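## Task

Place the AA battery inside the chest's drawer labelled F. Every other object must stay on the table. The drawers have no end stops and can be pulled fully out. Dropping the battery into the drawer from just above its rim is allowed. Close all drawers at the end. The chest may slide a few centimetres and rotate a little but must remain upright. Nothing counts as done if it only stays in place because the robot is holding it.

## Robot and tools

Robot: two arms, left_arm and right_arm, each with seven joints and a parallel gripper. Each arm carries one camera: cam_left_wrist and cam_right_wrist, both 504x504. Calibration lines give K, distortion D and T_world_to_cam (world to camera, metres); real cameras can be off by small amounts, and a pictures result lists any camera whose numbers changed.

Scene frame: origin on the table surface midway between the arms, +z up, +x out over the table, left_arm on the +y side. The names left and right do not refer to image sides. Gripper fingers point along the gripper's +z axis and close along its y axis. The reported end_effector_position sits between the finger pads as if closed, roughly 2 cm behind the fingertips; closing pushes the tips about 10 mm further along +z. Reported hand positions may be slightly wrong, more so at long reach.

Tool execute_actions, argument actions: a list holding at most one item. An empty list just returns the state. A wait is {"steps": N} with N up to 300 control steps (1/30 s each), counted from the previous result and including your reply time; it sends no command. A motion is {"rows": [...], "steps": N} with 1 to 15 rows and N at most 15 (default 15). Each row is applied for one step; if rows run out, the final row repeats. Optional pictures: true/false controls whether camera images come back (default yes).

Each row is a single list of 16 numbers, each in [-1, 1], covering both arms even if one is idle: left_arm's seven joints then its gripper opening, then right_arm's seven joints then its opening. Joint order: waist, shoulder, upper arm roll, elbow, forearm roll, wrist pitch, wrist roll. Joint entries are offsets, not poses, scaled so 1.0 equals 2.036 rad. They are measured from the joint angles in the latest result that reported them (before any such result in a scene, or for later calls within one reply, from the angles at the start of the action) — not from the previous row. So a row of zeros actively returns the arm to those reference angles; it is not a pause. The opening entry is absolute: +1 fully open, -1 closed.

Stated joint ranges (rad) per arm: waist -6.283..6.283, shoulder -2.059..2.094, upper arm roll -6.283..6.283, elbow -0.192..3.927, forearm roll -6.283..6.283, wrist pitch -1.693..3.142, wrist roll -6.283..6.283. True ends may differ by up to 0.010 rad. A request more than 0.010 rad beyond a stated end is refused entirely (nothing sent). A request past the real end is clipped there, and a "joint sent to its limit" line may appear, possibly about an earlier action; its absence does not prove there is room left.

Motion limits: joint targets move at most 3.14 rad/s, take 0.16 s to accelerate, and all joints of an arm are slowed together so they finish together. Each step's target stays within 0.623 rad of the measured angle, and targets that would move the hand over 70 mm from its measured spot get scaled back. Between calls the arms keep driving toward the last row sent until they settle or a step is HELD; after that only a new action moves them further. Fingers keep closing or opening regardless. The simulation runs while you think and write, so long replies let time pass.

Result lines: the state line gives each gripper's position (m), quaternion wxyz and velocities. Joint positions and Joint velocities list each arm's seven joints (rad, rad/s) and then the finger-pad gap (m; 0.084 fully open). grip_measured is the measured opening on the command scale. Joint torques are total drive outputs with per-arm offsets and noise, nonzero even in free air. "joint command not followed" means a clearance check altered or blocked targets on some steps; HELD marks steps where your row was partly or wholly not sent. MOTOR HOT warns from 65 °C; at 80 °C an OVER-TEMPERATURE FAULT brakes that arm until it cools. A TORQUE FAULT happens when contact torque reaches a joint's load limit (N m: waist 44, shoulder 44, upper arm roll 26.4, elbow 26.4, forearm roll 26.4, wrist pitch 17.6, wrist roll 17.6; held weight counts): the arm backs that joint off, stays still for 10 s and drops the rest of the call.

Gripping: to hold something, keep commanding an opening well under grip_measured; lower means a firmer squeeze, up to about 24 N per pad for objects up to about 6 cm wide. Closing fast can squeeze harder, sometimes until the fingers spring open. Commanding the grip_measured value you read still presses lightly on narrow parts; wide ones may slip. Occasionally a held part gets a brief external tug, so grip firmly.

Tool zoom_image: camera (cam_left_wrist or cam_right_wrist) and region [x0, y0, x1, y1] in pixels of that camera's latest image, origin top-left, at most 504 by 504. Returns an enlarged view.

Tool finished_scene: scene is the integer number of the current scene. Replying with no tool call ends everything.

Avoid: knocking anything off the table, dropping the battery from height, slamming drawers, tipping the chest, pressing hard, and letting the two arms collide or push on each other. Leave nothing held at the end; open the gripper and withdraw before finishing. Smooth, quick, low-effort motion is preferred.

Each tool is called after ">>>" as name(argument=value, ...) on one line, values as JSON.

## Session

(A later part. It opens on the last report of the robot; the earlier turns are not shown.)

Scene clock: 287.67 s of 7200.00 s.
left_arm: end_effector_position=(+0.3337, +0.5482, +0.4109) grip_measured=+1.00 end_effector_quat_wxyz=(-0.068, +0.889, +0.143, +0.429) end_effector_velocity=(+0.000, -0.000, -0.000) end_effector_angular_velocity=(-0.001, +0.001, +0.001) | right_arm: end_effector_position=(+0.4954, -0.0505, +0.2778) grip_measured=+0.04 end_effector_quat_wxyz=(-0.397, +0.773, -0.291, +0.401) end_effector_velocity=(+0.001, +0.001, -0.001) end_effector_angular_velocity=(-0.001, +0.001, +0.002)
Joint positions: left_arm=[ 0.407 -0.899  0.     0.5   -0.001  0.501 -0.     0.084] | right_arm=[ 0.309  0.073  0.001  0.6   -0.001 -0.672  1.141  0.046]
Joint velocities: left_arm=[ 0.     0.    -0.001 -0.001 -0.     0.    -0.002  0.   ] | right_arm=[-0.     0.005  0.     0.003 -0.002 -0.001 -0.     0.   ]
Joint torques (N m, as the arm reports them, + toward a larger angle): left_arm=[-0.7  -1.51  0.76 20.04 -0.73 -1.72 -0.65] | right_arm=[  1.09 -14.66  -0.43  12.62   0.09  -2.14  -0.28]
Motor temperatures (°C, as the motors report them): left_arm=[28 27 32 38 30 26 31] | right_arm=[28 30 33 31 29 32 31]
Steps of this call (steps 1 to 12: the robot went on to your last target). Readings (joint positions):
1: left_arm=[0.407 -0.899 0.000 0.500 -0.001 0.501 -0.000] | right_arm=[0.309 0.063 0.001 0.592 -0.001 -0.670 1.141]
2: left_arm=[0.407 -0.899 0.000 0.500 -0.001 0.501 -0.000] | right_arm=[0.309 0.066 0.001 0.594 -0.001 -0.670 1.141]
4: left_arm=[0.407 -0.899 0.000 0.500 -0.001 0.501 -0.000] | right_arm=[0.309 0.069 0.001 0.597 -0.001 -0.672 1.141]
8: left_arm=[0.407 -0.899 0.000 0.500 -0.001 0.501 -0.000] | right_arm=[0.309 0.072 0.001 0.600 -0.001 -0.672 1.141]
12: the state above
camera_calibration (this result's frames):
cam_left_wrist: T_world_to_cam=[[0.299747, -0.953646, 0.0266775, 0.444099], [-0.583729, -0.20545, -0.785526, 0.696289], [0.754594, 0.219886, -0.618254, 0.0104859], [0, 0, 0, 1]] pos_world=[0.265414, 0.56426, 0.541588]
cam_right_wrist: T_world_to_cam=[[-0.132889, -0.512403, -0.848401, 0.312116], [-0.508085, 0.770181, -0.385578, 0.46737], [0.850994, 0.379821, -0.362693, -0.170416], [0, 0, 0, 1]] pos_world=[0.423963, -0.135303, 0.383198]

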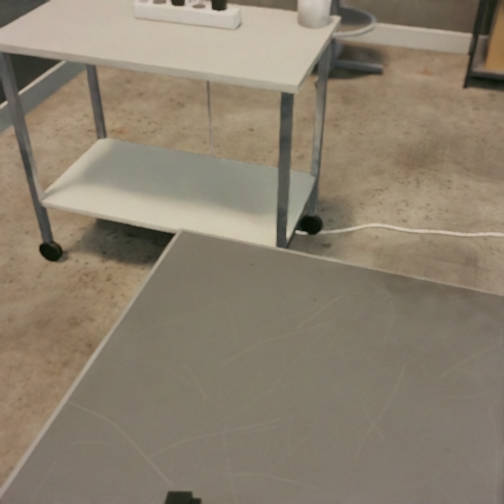

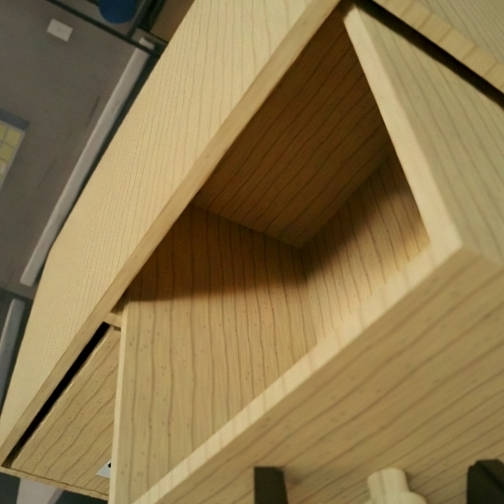

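Same as at release. Close.

>>> execute_actions(actions=[{"rows":[[0,0,0,0,0,0,0,1,0,0,0,0,0,0,0,-0.05],[0,0,0,0,0,0,0,1,0,0,0,0,0,0,0,-0.15],[0,0,0,0,0,0,0,1,0,0,0,0,0,0,0,-0.22],[0,0,0,0,0,0,0,1,0,0,0,0,0,0,0,-0.29],[0,0,0,0,0,0,0,1,0,0,0,0,0,0,0,-0.35],[0,0,0,0,0,0,0,1,0,0,0,0,0,0,0,-0.4],[0,0,0,0,0,0,0,1,0,0,0,0,0,0,0,-0.45],[0,0,0,0,0,0,0,1,0,0,0,0,0,0,0,-0.5],[0,0,0,0,0,0,0,1,0,0,0,0,0,0,0,-0.55],[0,0,0,0,0,0,0,1,0,0,0,0,0,0,0,-0.6],[0,0,0,0,0,0,0,1,0,0,0,0,0,0,0,-0.65],[0,0,0,0,0,0,0,1,0,0,0,0,0,0,0,-0.7],[0,0,0,0,0,0,0,1,0,0,0,0,0,0,0,-0.8],[0,0,0,0,0,0,0,1,0,0,0,0,0,0,0,-0.9]],"steps":15}], pictures=false)

>>> execute_actions(actions=[{"steps":8}])

Scene clock: 293.40 s of 7200.00 s.
left_arm: end_effector_position=(+0.3337, +0.5482, +0.4109) grip_measured=+1.00 end_effector_quat_wxyz=(-0.068, +0.889, +0.143, +0.429) end_effector_velocity=(+0.000, +0.000, -0.000) end_effector_angular_velocity=(-0.001, +0.001, +0.000) | right_arm: end_effector_position=(+0.4955, -0.0507, +0.2776) grip_measured=-0.64 end_effector_quat_wxyz=(-0.397, +0.773, -0.291, +0.401) end_effector_velocity=(-0.001, +0.002, -0.000) end_effector_angular_velocity=(-0.000, +0.000, +0.003)
Joint positions: left_arm=[ 0.407 -0.899  0.     0.5   -0.001  0.501 -0.     0.084] | right_arm=[ 0.309  0.074  0.001  0.6   -0.001 -0.672  1.141  0.016]
Joint velocities: left_arm=[-0.     0.003  0.001  0.001 -0.    -0.001  0.    -0.   ] | right_arm=[ 0.002  0.001  0.001 -0.    -0.    -0.     0.     0.   ]
Joint torques (N m, as the arm reports them, + toward a larger angle): left_arm=[-0.68 -1.54  0.84 19.78 -0.77 -1.78 -0.56] | right_arm=[  1.31 -15.29   0.13  12.91   0.    -2.26  -0.17]
Motor temperatures (°C, as the motors report them): left_arm=[28 27 32 38 30 26 31] | right_arm=[28 30 33 31 29 32 31]
Steps of this call (steps 1 to 30: the robot went on to your last target; steps 31 to 100: nothing new was sent; then 1.90 s passed at rest; steps 101 to 115: all 15 steps of this action). Readings (joint positions):
101: left_arm=[0.407 -0.899 0.000 0.500 -0.001 0.501 -0.000] | right_arm=[0.309 0.074 0.001 0.601 -0.001 -0.672 1.141]
102: left_arm=[0.407 -0.899 0.000 0.500 -0.001 0.501 -0.000] | right_arm=[0.309 0.074 0.001 0.601 -0.001 -0.672 1.141]
104: left_arm=[0.407 -0.899 0.000 0.500 -0.001 0.501 -0.000] | right_arm=[0.309 0.074 0.001 0.600 -0.001 -0.672 1.141]
108: left_arm=[0.407 -0.899 0.000 0.500 -0.001 0.501 -0.000] | right_arm=[0.309 0.074 0.001 0.600 -0.001 -0.672 1.141]
115: the state above

Scene clock: 293.67 s of 7200.00 s.
left_arm: end_effector_position=(+0.3337, +0.5482, +0.4109) grip_measured=+1.00 end_effector_quat_wxyz=(-0.068, +0.889, +0.143, +0.429) end_effector_velocity=(-0.000, +0.000, -0.000) end_effector_angular_velocity=(-0.002, +0.000, +0.001) | right_arm: end_effector_position=(+0.4955, -0.0505, +0.2778) grip_measured=-0.64 end_effector_quat_wxyz=(-0.397, +0.773, -0.291, +0.401) end_effector_velocity=(-0.000, +0.000, +0.001) end_effector_angular_velocity=(+0.001, -0.002, +0.000)
Joint positions: left_arm=[ 0.407 -0.899  0.     0.5   -0.001  0.501 -0.     0.084] | right_arm=[ 0.309  0.073  0.001  0.6   -0.001 -0.672  1.141  0.016]
Joint velocities: left_arm=[-0.    -0.     0.    -0.     0.     0.001 -0.002 -0.   ] | right_arm=[ 0.    -0.001  0.     0.     0.    -0.002 -0.     0.   ]
Joint torques (N m, as the arm reports them, + toward a larger angle): left_arm=[-0.47 -1.51  0.75 19.78 -0.75 -1.86 -0.63] | right_arm=[  1.33 -15.    -0.14  12.78  -0.23  -2.35  -0.29]
Motor temperatures (°C, as the motors report them): left_arm=[28 27 32 38 30 26 31] | right_arm=[28 30 33 31 29 32 31]
Steps of this call (steps 1 to 8: the robot went on to your last target). Readings (joint positions):
1: left_arm=[0.407 -0.899 0.000 0.500 -0.001 0.501 -0.000] | right_arm=[0.309 0.074 0.001 0.600 -0.001 -0.672 1.141]
2: left_arm=[0.407 -0.899 0.000 0.500 -0.001 0.501 -0.000] | right_arm=[0.309 0.074 0.001 0.600 -0.001 -0.672 1.141]
4: left_arm=[0.407 -0.899 0.000 0.500 -0.001 0.501 -0.000] | right_arm=[0.309 0.074 0.001 0.600 -0.001 -0.672 1.141]
8: the state above
camera_calibration (this result's frames):
cam_left_wrist: T_world_to_cam=[[0.299747, -0.953646, 0.0266775, 0.444099], [-0.583729, -0.20545, -0.785526, 0.696289], [0.754594, 0.219886, -0.618254, 0.0104859], [0, 0, 0, 1]] pos_world=[0.265414, 0.56426, 0.541588]
cam_right_wrist: T_world_to_cam=[[-0.133068, -0.51243, -0.848356, 0.312107], [-0.508057, 0.770218, -0.385542, 0.46737], [0.850983, 0.37971, -0.362835, -0.17039], [0, 0, 0, 1]] pos_world=[0.42398, -0.135345, 0.383145]

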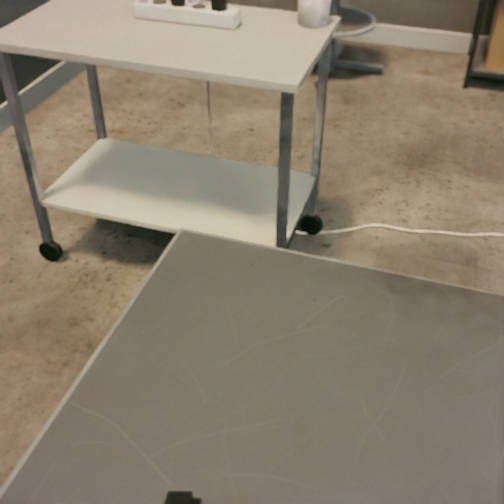

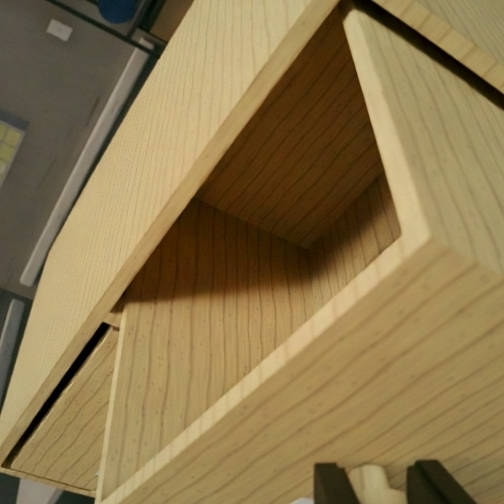

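>>> execute_actions(actions=[{"rows":[[0,0,0,0,0,0,0,1,-0.001,0.0021,0,0.0028,0,0.0007,-0.0008,-0.95],[0,0,0,0,0,0,0,1,-0.0026,0.0053,0,0.007,0,0.0017,-0.002,-0.95],[0,0,0,0,0,0,0,1,-0.0047,0.0095,0,0.0126,0,0.003,-0.0037,-0.95],[0,0,0,0,0,0,0,1,-0.0069,0.0139,0,0.0185,0,0.0044,-0.0054,-0.95],[0,0,0,0,0,0,0,1,-0.0091,0.0183,0,0.0244,0,0.0058,-0.0071,-0.95],[0,0,0,0,0,0,0,1,-0.0113,0.0228,0,0.0303,0,0.0072,-0.0089,-0.95],[0,0,0,0,0,0,0,1,-0.0135,0.0272,0,0.0362,0,0.0086,-0.0106,-0.95],[0,0,0,0,0,0,0,1,-0.0157,0.0316,0,0.0421,0,0.01,-0.0123,-0.95],[0,0,0,0,0,0,0,1,-0.0176,0.0361,0,0.0485,0,0.0118,-0.014,-0.95],[0,0,0,0,0,0,0,1,-0.0196,0.0406,0,0.0549,0,0.0137,-0.0157,-0.95],[0,0,0,0,0,0,0,1,-0.0215,0.0451,0,0.0613,0,0.0155,-0.0174,-0.95],[0,0,0,0,0,0,0,1,-0.0235,0.0495,0,0.0678,0,0.0173,-0.019,-0.95],[0,0,0,0,0,0,0,1,-0.0254,0.054,0,0.0742,0,0.0191,-0.0207,-0.95],[0,0,0,0,0,0,0,1,-0.0274,0.0585,0,0.0806,0,0.021,-0.0224,-0.95],[0,0,0,0,0,0,0,1,-0.0293,0.063,0,0.087,0,0.0228,-0.0241,-0.95]],"steps":15}], pictures=false)

>>> execute_actions(actions=[{"steps":18}])

Scene clock: 305.50 s of 7200.00 s.
left_arm: end_effector_position=(+0.3337, +0.5482, +0.4109) grip_measured=+1.00 end_effector_quat_wxyz=(-0.068, +0.889, +0.143, +0.429) end_effector_velocity=(-0.000, +0.000, -0.000) end_effector_angular_velocity=(+0.000, +0.001, -0.000) | right_arm: end_effector_position=(+0.5368, -0.0608, +0.2790) grip_measured=-0.64 end_effector_quat_wxyz=(-0.382, +0.771, -0.294, +0.417) end_effector_velocity=(+0.123, -0.031, +0.003) end_effector_angular_velocity=(-0.085, -0.040, -0.086)
Joint positions: left_arm=[ 0.407 -0.899  0.     0.5   -0.001  0.501 -0.     0.084] | right_arm=[ 0.266  0.163  0.001  0.724 -0.001 -0.642  1.106  0.016]
Joint velocities: left_arm=[ 0.    -0.001  0.    -0.    -0.     0.001  0.001  0.   ] | right_arm=[-0.119  0.267 -0.002  0.38   0.002  0.106 -0.102  0.   ]
Joint torques (N m, as the arm reports them, + toward a larger angle): left_arm=[-1.03 -1.46  0.75 19.78 -0.88 -1.62 -0.55] | right_arm=[  1.28 -16.07  -0.55  12.59   0.08  -1.57  -0.34]
Motor temperatures (°C, as the motors report them): left_arm=[28 27 32 38 30 26 31] | right_arm=[28 30 33 30 29 32 31]
Steps of this call (steps 1 to 15: the robot went on to your last target; steps 16 to 90: nothing new was sent; then 8.33 s passed at rest; steps 91 to 105: all 15 steps of this action). Readings (joint positions):
91: left_arm=[0.407 -0.899 0.000 0.500 -0.001 0.501 -0.000] | right_arm=[0.309 0.073 0.001 0.600 -0.001 -0.672 1.141]
92: left_arm=[0.407 -0.899 0.000 0.500 -0.001 0.501 -0.000] | right_arm=[0.309 0.074 0.001 0.601 -0.001 -0.672 1.140]
94: left_arm=[0.407 -0.899 0.000 0.500 -0.001 0.501 -0.000] | right_arm=[0.307 0.079 0.002 0.607 -0.001 -0.671 1.138]
98: left_arm=[0.407 -0.899 0.000 0.500 -0.001 0.501 -0.000] | right_arm=[0.294 0.103 0.002 0.641 -0.001 -0.663 1.129]
105: the state above

Scene clock: 306.10 s of 7200.00 s.
left_arm: end_effector_position=(+0.3337, +0.5482, +0.4109) grip_measured=+1.00 end_effector_quat_wxyz=(-0.068, +0.889, +0.143, +0.429) end_effector_velocity=(+0.000, -0.000, -0.000) end_effector_angular_velocity=(+0.002, +0.001, -0.001) | right_arm: end_effector_position=(+0.5541, -0.0655, +0.2792) grip_measured=-0.64 end_effector_quat_wxyz=(-0.376, +0.770, -0.295, +0.423) end_effector_velocity=(+0.001, -0.001, +0.000) end_effector_angular_velocity=(+0.001, -0.001, -0.002)
Joint positions: left_arm=[ 0.407 -0.899  0.     0.5   -0.001  0.501 -0.     0.084] | right_arm=[ 0.249  0.201  0.     0.777 -0.    -0.627  1.092  0.016]
Joint velocities: left_arm=[ 0.     0.001 -0.     0.     0.     0.     0.002 -0.   ] | right_arm=[-0.001  0.001  0.     0.002  0.002 -0.    -0.001  0.   ]
Joint torques (N m, as the arm reports them, + toward a larger angle): left_arm=[-0.68 -1.63  0.81 20.06 -0.76 -1.82 -0.54] | right_arm=[  1.93 -13.28   0.7   12.69  -0.71  -1.    -0.32]
Motor temperatures (°C, as the motors report them): left_arm=[28 27 32 38 30 26 31] | right_arm=[28 30 33 30 29 32 31]
Steps of this call (steps 1 to 18: the robot went on to your last target). Readings (joint positions):
1: left_arm=[0.407 -0.899 0.000 0.500 -0.001 0.501 -0.000] | right_arm=[0.262 0.172 0.001 0.736 -0.001 -0.638 1.103]
2: left_arm=[0.407 -0.899 0.000 0.500 -0.001 0.501 -0.000] | right_arm=[0.258 0.180 0.001 0.748 -0.001 -0.635 1.100]
4: left_arm=[0.407 -0.899 0.000 0.500 -0.001 0.501 -0.000] | right_arm=[0.253 0.191 0.000 0.763 -0.000 -0.631 1.096]
8: left_arm=[0.407 -0.899 0.000 0.500 -0.001 0.501 -0.000] | right_arm=[0.250 0.198 0.000 0.773 -0.000 -0.628 1.093]
18: the state above
camera_calibration (this result's frames):
cam_left_wrist: T_world_to_cam=[[0.299747, -0.953646, 0.0266774, 0.444099], [-0.583729, -0.20545, -0.785526, 0.696289], [0.754594, 0.219886, -0.618254, 0.0104859], [0, 0, 0, 1]] pos_world=[0.265414, 0.56426, 0.541588]
cam_right_wrist: T_world_to_cam=[[-0.138083, -0.540826, -0.829723, 0.309166], [-0.466563, 0.774491, -0.427179, 0.498165], [0.873643, 0.328132, -0.359273, -0.231005], [0, 0, 0, 1]] pos_world=[0.476932, -0.14282, 0.386333]

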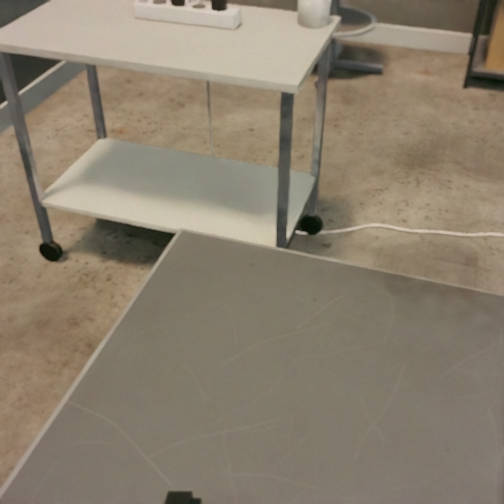

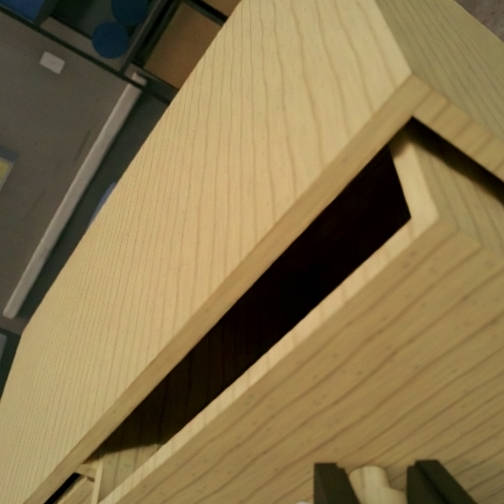

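>>> execute_actions(actions=[{"rows":[[0,0,0,0,0,0,0,1,-0.0009,0.001,0,0.003,0,0.002,-0.0008,-0.95],[0,0,0,0,0,0,0,1,-0.0018,0.0022,0,0.006,0,0.0039,-0.0016,-0.95],[0,0,0,0,0,0,0,1,-0.0026,0.0043,0,0.009,0,0.0048,-0.0024,-0.95],[0,0,0,0,0,0,0,1,-0.0035,0.0064,0,0.012,0,0.0057,-0.0032,-0.95],[0,0,0,0,0,0,0,1,-0.0044,0.0086,0,0.015,0,0.0067,-0.004,-0.95],[0,0,0,0,0,0,0,1,-0.0053,0.0107,0,0.018,0,0.0076,-0.0047,-0.95],[0,0,0,0,0,0,0,1,-0.006,0.0123,0,0.0204,0,0.0083,-0.0054,-0.95],[0,0,0,0,0,0,0,1,-0.0067,0.014,0,0.0228,0,0.0091,-0.006,-0.95],[0,0,0,0,0,0,0,1,-0.0072,0.0153,0,0.0246,0,0.0096,-0.0065,-0.95],[0,0,0,0,0,0,0,1,-0.0077,0.0164,0,0.0261,0,0.0101,-0.0069,-0.95],[0,0,0,0,0,0,0,1,-0.008,0.0172,0,0.0273,0,0.0105,-0.0072,-0.95],[0,0,0,0,0,0,0,1,-0.0083,0.0178,0,0.0282,0,0.0107,-0.0074,-0.95],[0,0,0,0,0,0,0,1,-0.0085,0.0185,0,0.0291,0,0.011,-0.0077,-0.95],[0,0,0,0,0,0,0,1,-0.0088,0.0191,0,0.03,0,0.0113,-0.0079,-0.95]],"steps":15}], pictures=false)

>>> execute_actions(actions=[{"steps":18}])

Scene clock: 318.77 s of 7200.00 s.
left_arm: end_effector_position=(+0.3337, +0.5482, +0.4109) grip_measured=+1.00 end_effector_quat_wxyz=(-0.068, +0.889, +0.143, +0.429) end_effector_velocity=(-0.000, +0.000, +0.000) end_effector_angular_velocity=(-0.001, -0.001, +0.001) | right_arm: end_effector_position=(+0.5704, -0.0692, +0.2794) grip_measured=-0.64 end_effector_quat_wxyz=(-0.369, +0.771, -0.295, +0.428) end_effector_velocity=(+0.023, -0.007, +0.001) end_effector_angular_velocity=(-0.016, -0.009, -0.015)
Joint positions: left_arm=[ 0.407 -0.899  0.     0.5   -0.001  0.501 -0.     0.084] | right_arm=[ 0.234  0.235  0.001  0.831 -0.001 -0.605  1.078  0.016]
Joint velocities: left_arm=[ 0.    -0.     0.     0.    -0.     0.    -0.001  0.   ] | right_arm=[-0.022  0.049 -0.     0.073  0.001  0.021 -0.019 -0.   ]
Joint torques (N m, as the arm reports them, + toward a larger angle): left_arm=[-0.88 -1.69  0.75 19.9  -0.78 -1.9  -0.55] | right_arm=[  1.19 -15.11   0.42  12.61  -0.49  -0.79  -0.77]
Motor temperatures (°C, as the motors report them): left_arm=[28 27 32 38 30 26 31] | right_arm=[28 30 33 30 29 32 31]
Steps of this call (steps 1 to 15: the robot went on to your last target; steps 16 to 120: nothing new was sent; then 8.17 s passed at rest; steps 121 to 135: all 15 steps of this action). Readings (joint positions):
121: left_arm=[0.407 -0.899 0.000 0.500 -0.001 0.501 -0.000] | right_arm=[0.249 0.202 0.001 0.777 -0.001 -0.626 1.092]
122: left_arm=[0.407 -0.899 0.000 0.500 -0.001 0.501 -0.000] | right_arm=[0.249 0.202 0.001 0.778 -0.001 -0.625 1.091]
124: left_arm=[0.407 -0.899 0.000 0.500 -0.001 0.501 -0.000] | right_arm=[0.248 0.204 0.002 0.782 -0.001 -0.622 1.090]
128: left_arm=[0.407 -0.899 0.000 0.500 -0.001 0.501 -0.000] | right_arm=[0.242 0.216 0.001 0.802 -0.001 -0.614 1.085]
135: the state above

Scene clock: 319.37 s of 7200.00 s.
left_arm: end_effector_position=(+0.3337, +0.5482, +0.4109) grip_measured=+1.00 end_effector_quat_wxyz=(-0.068, +0.889, +0.143, +0.429) end_effector_velocity=(+0.000, +0.000, +0.000) end_effector_angular_velocity=(+0.001, -0.000, -0.001) | right_arm: end_effector_position=(+0.5728, -0.0702, +0.2797) grip_measured=-0.64 end_effector_quat_wxyz=(-0.368, +0.770, -0.295, +0.429) end_effector_velocity=(+0.000, -0.000, -0.000) end_effector_angular_velocity=(-0.001, +0.000, -0.000)
Joint positions: left_arm=[ 0.407 -0.899  0.     0.5   -0.001  0.501 -0.     0.084] | right_arm=[ 0.231  0.24   0.001  0.838 -0.001 -0.603  1.076  0.016]
Joint velocities: left_arm=[ 0.     0.    -0.     0.001 -0.    -0.     0.001 -0.   ] | right_arm=[-0.     0.    -0.001  0.    -0.001  0.001 -0.001 -0.   ]
Joint torques (N m, as the arm reports them, + toward a larger angle): left_arm=[-0.92 -1.39  0.94 19.7  -0.67 -1.69 -0.63] | right_arm=[  0.67 -16.22  -0.49  12.46   0.02  -1.52  -0.36]
Motor temperatures (°C, as the motors report them): left_arm=[28 27 32 38 30 26 31] | right_arm=[28 30 33 30 29 32 31]
Steps of this call (steps 1 to 15: the robot went on to your last target; steps 16 to 18: nothing new was sent). Readings (joint positions):
1: left_arm=[0.407 -0.899 0.000 0.500 -0.001 0.501 -0.000] | right_arm=[0.233 0.237 0.001 0.833 -0.001 -0.605 1.077]
2: left_arm=[0.407 -0.899 0.000 0.500 -0.001 0.501 -0.000] | right_arm=[0.233 0.238 0.001 0.834 -0.001 -0.604 1.077]
4: left_arm=[0.407 -0.899 0.000 0.500 -0.001 0.501 -0.000] | right_arm=[0.232 0.239 0.001 0.836 -0.001 -0.604 1.076]
8: left_arm=[0.407 -0.899 0.000 0.500 -0.001 0.501 -0.000] | right_arm=[0.232 0.240 0.001 0.838 -0.001 -0.603 1.076]
18: the state above
All arms were judged still, so your last target was given up. Only a new action makes them travel on or press farther. Fingers that are still opening or closing keep moving.
camera_calibration (this result's frames):
cam_left_wrist: T_world_to_cam=[[0.299747, -0.953646, 0.0266774, 0.444099], [-0.583729, -0.20545, -0.785526, 0.696289], [0.754594, 0.219886, -0.618254, 0.0104858], [0, 0, 0, 1]] pos_world=[0.265414, 0.56426, 0.541588]
cam_right_wrist: T_world_to_cam=[[-0.141349, -0.551369, -0.8222, 0.30868], [-0.456324, 0.77333, -0.440147, 0.508414], [0.878515, 0.312975, -0.360912, -0.249084], [0, 0, 0, 1]] pos_world=[0.494457, -0.145018, 0.387676]

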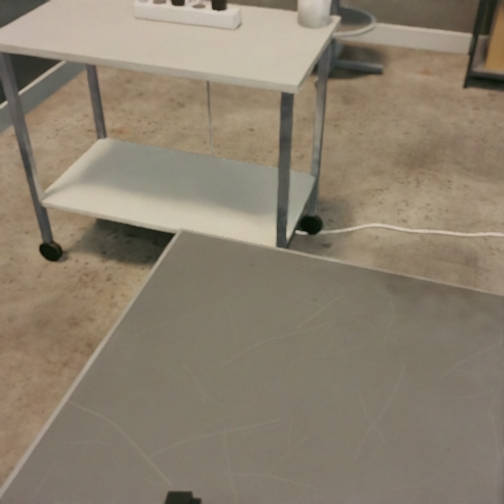

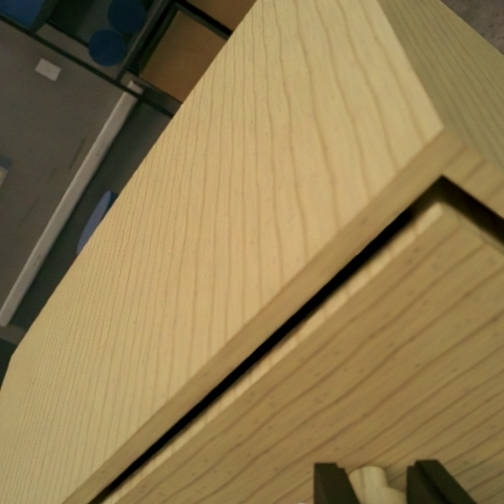

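>>> execute_actions(actions=[{"rows":[[0,0,0,0,0,0,0,1,-0.0006,0.0016,0,0.0022,0,0.0007,-0.0006,-0.95],[0,0,0,0,0,0,0,1,-0.0006,0.0016,0,0.0022,0,0.0007,-0.0006,-0.95],[0,0,0,0,0,0,0,1,-0.0006,0.0016,0,0.0022,0,0.0007,-0.0006,-0.95],[0,0,0,0,0,0,0,1,-0.0013,0.0032,0,0.0045,0,0.0014,-0.0012,-0.95]],"steps":15}])

Scene clock: 329.87 s of 7200.00 s.
left_arm: end_effector_position=(+0.3337, +0.5482, +0.4109) grip_measured=+1.00 end_effector_quat_wxyz=(-0.068, +0.889, +0.143, +0.429) end_effector_velocity=(+0.000, -0.000, +0.000) end_effector_angular_velocity=(+0.001, -0.000, -0.001) | right_arm: end_effector_position=(+0.5755, -0.0708, +0.2801) grip_measured=-0.64 end_effector_quat_wxyz=(-0.367, +0.770, -0.295, +0.430) end_effector_velocity=(+0.002, -0.002, +0.001) end_effector_angular_velocity=(+0.003, -0.001, -0.005)
Joint positions: left_arm=[ 0.407 -0.899  0.     0.5   -0.001  0.501 -0.     0.084] | right_arm=[ 0.229  0.246  0.001  0.847 -0.001 -0.601  1.073  0.016]
Joint velocities: left_arm=[-0.    -0.    -0.001  0.     0.    -0.     0.    -0.   ] | right_arm=[-0.003  0.004 -0.001  0.006  0.001  0.001  0.002  0.   ]
Joint torques (N m, as the arm reports them, + toward a larger angle): left_arm=[-0.76 -1.47  0.84 19.86 -0.58 -1.84 -0.63] | right_arm=[  0.35 -15.72  -0.95  14.23   0.42  -1.5   -0.37]
Motor temperatures (°C, as the motors report them): left_arm=[28 27 32 38 30 26 31] | right_arm=[28 30 33 30 29 32 31]
Steps of this call (steps 1 to 90: nothing new was sent; then 7.00 s passed at rest; steps 91 to 105: all 15 steps of this action). Readings (joint positions):
91: left_arm=[0.407 -0.899 0.000 0.500 -0.001 0.501 -0.000] | right_arm=[0.231 0.240 0.000 0.838 -0.000 -0.604 1.076]
92: left_arm=[0.407 -0.899 0.000 0.500 -0.001 0.501 -0.000] | right_arm=[0.231 0.240 0.001 0.839 -0.000 -0.603 1.075]
94: left_arm=[0.407 -0.899 0.000 0.500 -0.001 0.501 -0.000] | right_arm=[0.231 0.242 0.001 0.841 -0.001 -0.603 1.075]
98: left_arm=[0.407 -0.899 0.000 0.500 -0.001 0.501 -0.000] | right_arm=[0.229 0.245 0.001 0.845 -0.001 -0.602 1.074]
105: the state above
camera_calibration (this result's frames):
cam_left_wrist: T_world_to_cam=[[0.299747, -0.953646, 0.0266773, 0.444099], [-0.583729, -0.20545, -0.785526, 0.696289], [0.754594, 0.219886, -0.618254, 0.0104858], [0, 0, 0, 1]] pos_world=[0.265414, 0.56426, 0.541588]
cam_right_wrist: T_world_to_cam=[[-0.140617, -0.552587, -0.821508, 0.308396], [-0.454507, 0.773181, -0.442283, 0.5098], [0.879574, 0.311188, -0.359877, -0.252053], [0, 0, 0, 1]] pos_world=[0.496773, -0.145316, 0.388117]

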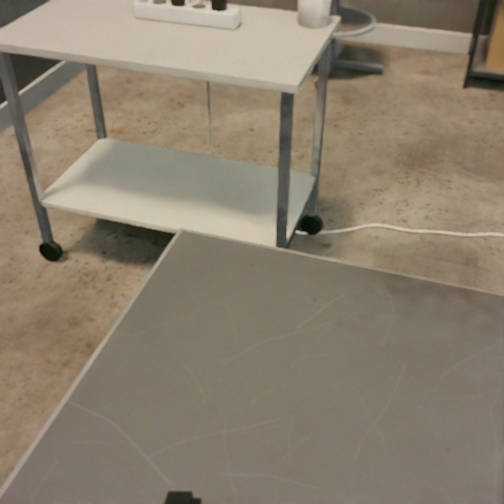

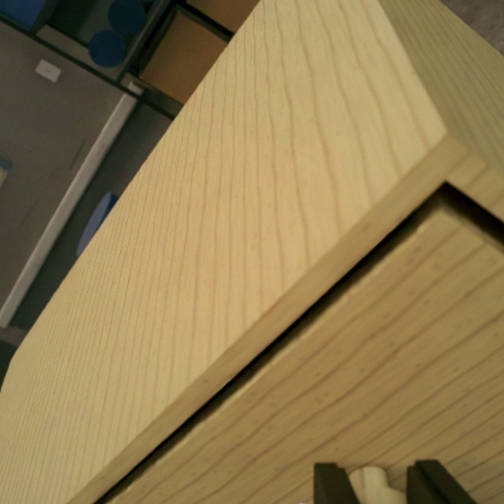

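It moved freely; one more push.

>>> execute_actions(actions=[{"rows":[[0,0,0,0,0,0,0,1,-0.0006,0.0016,0,0.0022,0,0.0007,-0.0006,-0.95],[0,0,0,0,0,0,0,1,-0.0006,0.0016,0,0.0022,0,0.0007,-0.0006,-0.95],[0,0,0,0,0,0,0,1,-0.0006,0.0016,0,0.0022,0,0.0007,-0.0006,-0.95],[0,0,0,0,0,0,0,1,-0.0013,0.0032,0,0.0045,0,0.0014,-0.0012,-0.95]],"steps":15}])

Scene clock: 333.63 s of 7200.00 s.
left_arm: end_effector_position=(+0.3337, +0.5482, +0.4109) grip_measured=+1.00 end_effector_quat_wxyz=(-0.068, +0.889, +0.143, +0.429) end_effector_velocity=(-0.000, +0.000, +0.000) end_effector_angular_velocity=(+0.001, -0.001, -0.000) | right_arm: end_effector_position=(+0.5784, -0.0716, +0.2810) grip_measured=-0.64 end_effector_quat_wxyz=(-0.367, +0.770, -0.295, +0.432) end_effector_velocity=(+0.000, -0.000, -0.001) end_effector_angular_velocity=(+0.000, +0.001, -0.001)
Joint positions: left_arm=[ 0.407 -0.899  0.     0.5   -0.001  0.501 -0.     0.084] | right_arm=[ 0.226  0.251  0.001  0.856 -0.001 -0.599  1.071  0.016]
Joint velocities: left_arm=[ 0.    -0.001  0.001 -0.     0.    -0.     0.001  0.   ] | right_arm=[-0.     0.001  0.     0.001  0.001  0.001  0.     0.   ]
Joint torques (N m, as the arm reports them, + toward a larger angle): left_arm=[-0.66 -1.51  0.92 19.8  -0.61 -1.72 -0.58] | right_arm=[-0.1  -9.89 -1.25 10.94  0.49  0.3  -0.51]
Motor temperatures (°C, as the motors report them): left_arm=[28 27 32 39 30 26 31] | right_arm=[28 30 33 30 29 32 31]
Steps of this call (steps 1 to 15: the robot went on to your last target; steps 16 to 90: nothing new was sent; then 0.27 s passed at rest; steps 91 to 105: all 15 steps of this action). Readings (joint positions):
91: left_arm=[0.407 -0.899 0.000 0.500 -0.001 0.501 -0.000] | right_arm=[0.229 0.247 0.001 0.847 -0.001 -0.600 1.073]
92: left_arm=[0.407 -0.899 0.000 0.500 -0.001 0.501 -0.000] | right_arm=[0.229 0.247 0.001 0.848 -0.001 -0.600 1.073]
94: left_arm=[0.407 -0.899 0.000 0.500 -0.001 0.501 -0.000] | right_arm=[0.228 0.248 0.001 0.850 -0.001 -0.600 1.072]
98: left_arm=[0.407 -0.899 0.000 0.500 -0.001 0.501 -0.000] | right_arm=[0.227 0.250 0.001 0.855 -0.001 -0.599 1.071]
105: the state above
camera_calibration (this result's frames):
cam_left_wrist: T_world_to_cam=[[0.299747, -0.953646, 0.0266772, 0.444099], [-0.583729, -0.20545, -0.785526, 0.696289], [0.754594, 0.219886, -0.618254, 0.0104858], [0, 0, 0, 1]] pos_world=[0.265414, 0.56426, 0.541588]
cam_right_wrist: T_world_to_cam=[[-0.139507, -0.553489, -0.821089, 0.30826], [-0.451901, 0.773401, -0.444563, 0.511299], [0.881092, 0.309032, -0.358018, -0.255634], [0, 0, 0, 1]] pos_world=[0.499298, -0.145821, 0.388892]

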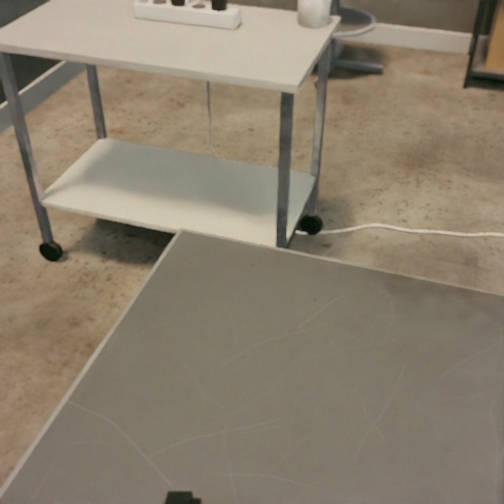

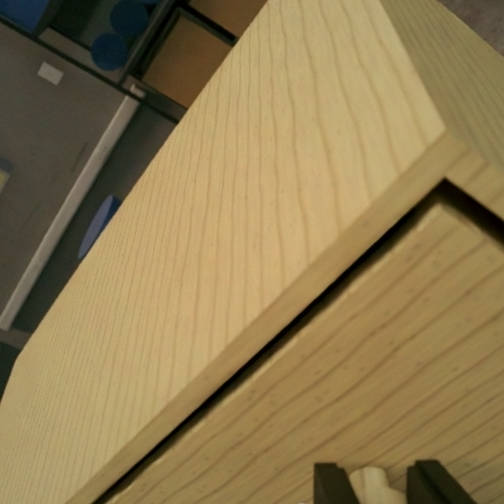

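Stop reached (torques changed). Release and retreat.

>>> execute_actions(actions=[{"rows":[[0,0,0,0,0,0,0,1,0.0006,-0.0016,0,-0.0022,0,-0.0007,0.0006,-0.7],[0,0,0,0,0,0,0,1,0.0006,-0.0016,0,-0.0022,0,-0.0007,0.0006,-0.6],[0,0,0,0,0,0,0,1,0.0006,-0.0016,0,-0.0022,0,-0.0007,0.0006,-0.45],[0,0,0,0,0,0,0,1,0.0006,-0.0016,0,-0.0022,0,-0.0007,0.0006,-0.3],[0,0,0,0,0,0,0,1,0.0006,-0.0016,0,-0.0022,0,-0.0007,0.0006,-0.1],[0,0,0,0,0,0,0,1,0.0006,-0.0016,0,-0.0022,0,-0.0007,0.0006,0.1]],"steps":13}], pictures=false)

>>> execute_actions(actions=[{"rows":[[0,0,0,0,0,0,0,1,0,-0.01,0,-0.009,0,0.001,0,0.1],[0,0,0,0,0,0,0,1,0,-0.02,0,-0.018,0,0.002,0,0.1],[0,0,0,0,0,0,0,1,0,-0.03,0,-0.027,0,0.003,0,0.1],[0,0,0,0,0,0,0,1,0,-0.04,0,-0.036,0,0.004,0,0.1],[0,0,0,0,0,0,0,1,0,-0.05,0,-0.045,0,0.005,0,0.1],[0,0,0,0,0,0,0,1,0,-0.06,0,-0.054,0,0.006,0,0.1],[0,0,0,0,0,0,0,1,0,-0.07,0,-0.063,0,0.007,0,0.1],[0,0,0,0,0,0,0,1,0,-0.08,0,-0.072,0,0.008,0,0.1],[0,0,0,0,0,0,0,1,0,-0.09,0,-0.081,0,0.009,0,0.1],[0,0,0,0,0,0,0,1,0,-0.1,0,-0.09,0,0.01,0,0.1],[0,0,0,0,0,0,0,1,0,-0.11,0,-0.1,0,0.01,0,0.1],[0,0,0,0,0,0,0,1,0,-0.12,0,-0.109,0,0.011,0,0.1]],"steps":15}])

Scene clock: 347.07 s of 7200.00 s.
left_arm: end_effector_position=(+0.3337, +0.5482, +0.4109) grip_measured=+1.00 end_effector_quat_wxyz=(-0.068, +0.889, +0.143, +0.429) end_effector_velocity=(-0.000, +0.000, -0.001) end_effector_angular_velocity=(-0.002, +0.001, +0.001) | right_arm: end_effector_position=(+0.5771, -0.0718, +0.2788) grip_measured=+0.09 end_effector_quat_wxyz=(-0.366, +0.771, -0.296, +0.430) end_effector_velocity=(+0.000, +0.005, +0.018) end_effector_angular_velocity=(+0.015, -0.034, +0.007)
Joint positions: left_arm=[ 0.407 -0.899  0.     0.5   -0.001  0.501 -0.     0.084] | right_arm=[ 0.227  0.25   0.001  0.851 -0.001 -0.599  1.072  0.048]
Joint velocities: left_arm=[-0.     0.     0.001 -0.001 -0.     0.    -0.001 -0.   ] | right_arm=[ 0.002 -0.017  0.005  0.006 -0.001 -0.014  0.002  0.   ]
Joint torques (N m, as the arm reports them, + toward a larger angle): left_arm=[-0.83 -1.56  0.79 19.96 -0.88 -1.78 -0.6 ] | right_arm=[  0.73 -18.44  -0.41  13.15   0.11  -2.16  -0.27]
Motor temperatures (°C, as the motors report them): left_arm=[28 27 32 39 30 26 31] | right_arm=[28 29 33 30 29 32 31]
Steps of this call (steps 1 to 15: the robot went on to your last target; steps 16 to 110: nothing new was sent; then 9.33 s passed at rest; steps 111 to 123: all 13 steps of this action). Readings (joint positions):
111: left_arm=[0.407 -0.899 0.000 0.500 -0.001 0.501 -0.000] | right_arm=[0.226 0.252 0.001 0.856 -0.001 -0.599 1.071]
112: left_arm=[0.407 -0.899 0.000 0.500 -0.001 0.501 -0.000] | right_arm=[0.227 0.252 0.001 0.855 -0.001 -0.600 1.071]
114: left_arm=[0.407 -0.899 0.000 0.500 -0.001 0.501 -0.000] | right_arm=[0.227 0.252 0.001 0.853 -0.001 -0.596 1.071]
118: left_arm=[0.407 -0.899 0.000 0.500 -0.001 0.501 -0.000] | right_arm=[0.227 0.256 -0.000 0.847 -0.000 -0.594 1.072]
123: the state above

Scene clock: 347.57 s of 7200.00 s.
left_arm: end_effector_position=(+0.3337, +0.5482, +0.4109) grip_measured=+1.00 end_effector_quat_wxyz=(-0.068, +0.889, +0.143, +0.429) end_effector_velocity=(-0.000, +0.000, -0.000) end_effector_angular_velocity=(-0.000, +0.000, -0.000) | right_arm: end_effector_position=(+0.5257, -0.0899, +0.3043) grip_measured=+0.09 end_effector_quat_wxyz=(-0.366, +0.770, -0.296, +0.430) end_effector_velocity=(-0.096, -0.035, +0.038) end_effector_angular_velocity=(+0.006, -0.012, -0.003)
Joint positions: left_arm=[ 0.407 -0.899  0.     0.5   -0.001  0.501 -0.     0.084] | right_arm=[ 0.227  0.04   0.001  0.661 -0.001 -0.579  1.072  0.048]
Joint velocities: left_arm=[-0.    -0.     0.    -0.    -0.     0.     0.001  0.   ] | right_arm=[-0.001 -0.383 -0.001 -0.343  0.001  0.026  0.001  0.   ]
Joint torques (N m, as the arm reports them, + toward a larger angle): left_arm=[-0.57 -1.28  0.81 19.92 -0.65 -1.82 -0.62] | right_arm=[  0.89 -10.65  -0.17  14.4    0.08  -1.96  -0.18]
Motor temperatures (°C, as the motors report them): left_arm=[28 27 32 39 30 26 31] | right_arm=[28 29 33 30 29 32 31]
Steps of this call (steps 1 to 15: all 15 steps of this action). Readings (joint positions):
1: left_arm=[0.407 -0.899 0.000 0.500 -0.001 0.501 -0.000] | right_arm=[0.227 0.250 0.001 0.851 -0.001 -0.599 1.072]
2: left_arm=[0.407 -0.899 0.000 0.500 -0.001 0.501 -0.000] | right_arm=[0.227 0.248 0.001 0.849 -0.001 -0.599 1.072]
4: left_arm=[0.407 -0.899 0.000 0.500 -0.001 0.501 -0.000] | right_arm=[0.227 0.233 0.001 0.834 -0.001 -0.597 1.072]
8: left_arm=[0.407 -0.899 0.000 0.500 -0.001 0.501 -0.000] | right_arm=[0.227 0.170 0.001 0.779 -0.001 -0.591 1.072]
15: the state above
camera_calibration (this result's frames):
cam_left_wrist: T_world_to_cam=[[0.299746, -0.953646, 0.0266772, 0.444099], [-0.583729, -0.20545, -0.785526, 0.696289], [0.754594, 0.219886, -0.618254, 0.0104859], [0, 0, 0, 1]] pos_world=[0.265414, 0.56426, 0.541588]
cam_right_wrist: T_world_to_cam=[[-0.142463, -0.553701, -0.820439, 0.311245], [-0.45332, 0.77335, -0.443205, 0.512354], [0.87989, 0.30878, -0.361177, -0.193594], [0, 0, 0, 1]] pos_world=[0.446942, -0.164114, 0.412514]

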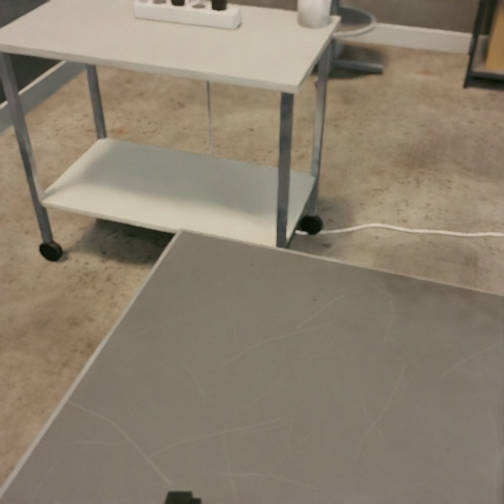

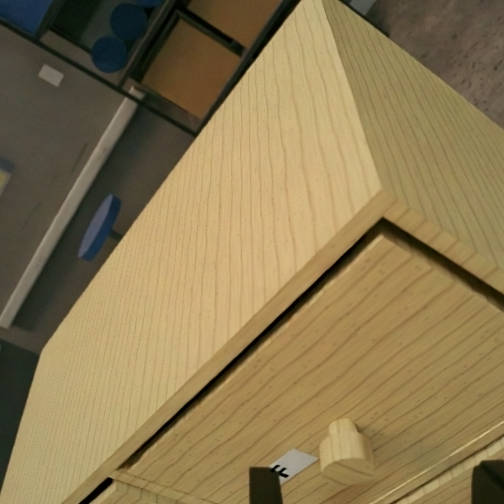

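>>> zoom_image(camera="cam_right_wrist", region=[60, 380, 240, 504])

>>> zoom_image(camera="cam_right_wrist", region=[320, 180, 504, 330])

Region (60, 380, 240, 504) of cam_right_wrist's 504x504 image, scaled by 2.800, with more detail than that image has; it fills the top 347 rows of this view, and the rest is white.

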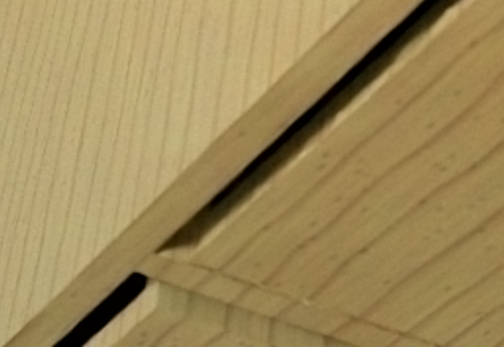

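Region (320, 180, 504, 330) of cam_right_wrist's 504x504 image, scaled by 2.739, with more detail than that image has; it fills the top 411 rows of this view, and the rest is white.

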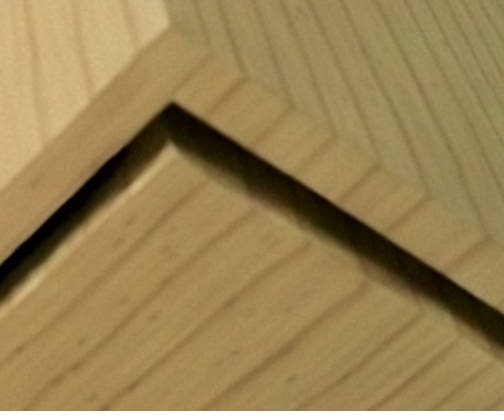

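Flush, matching its neighbour.

>>> finished_scene(scene=2)

The scene is finished: the task was done.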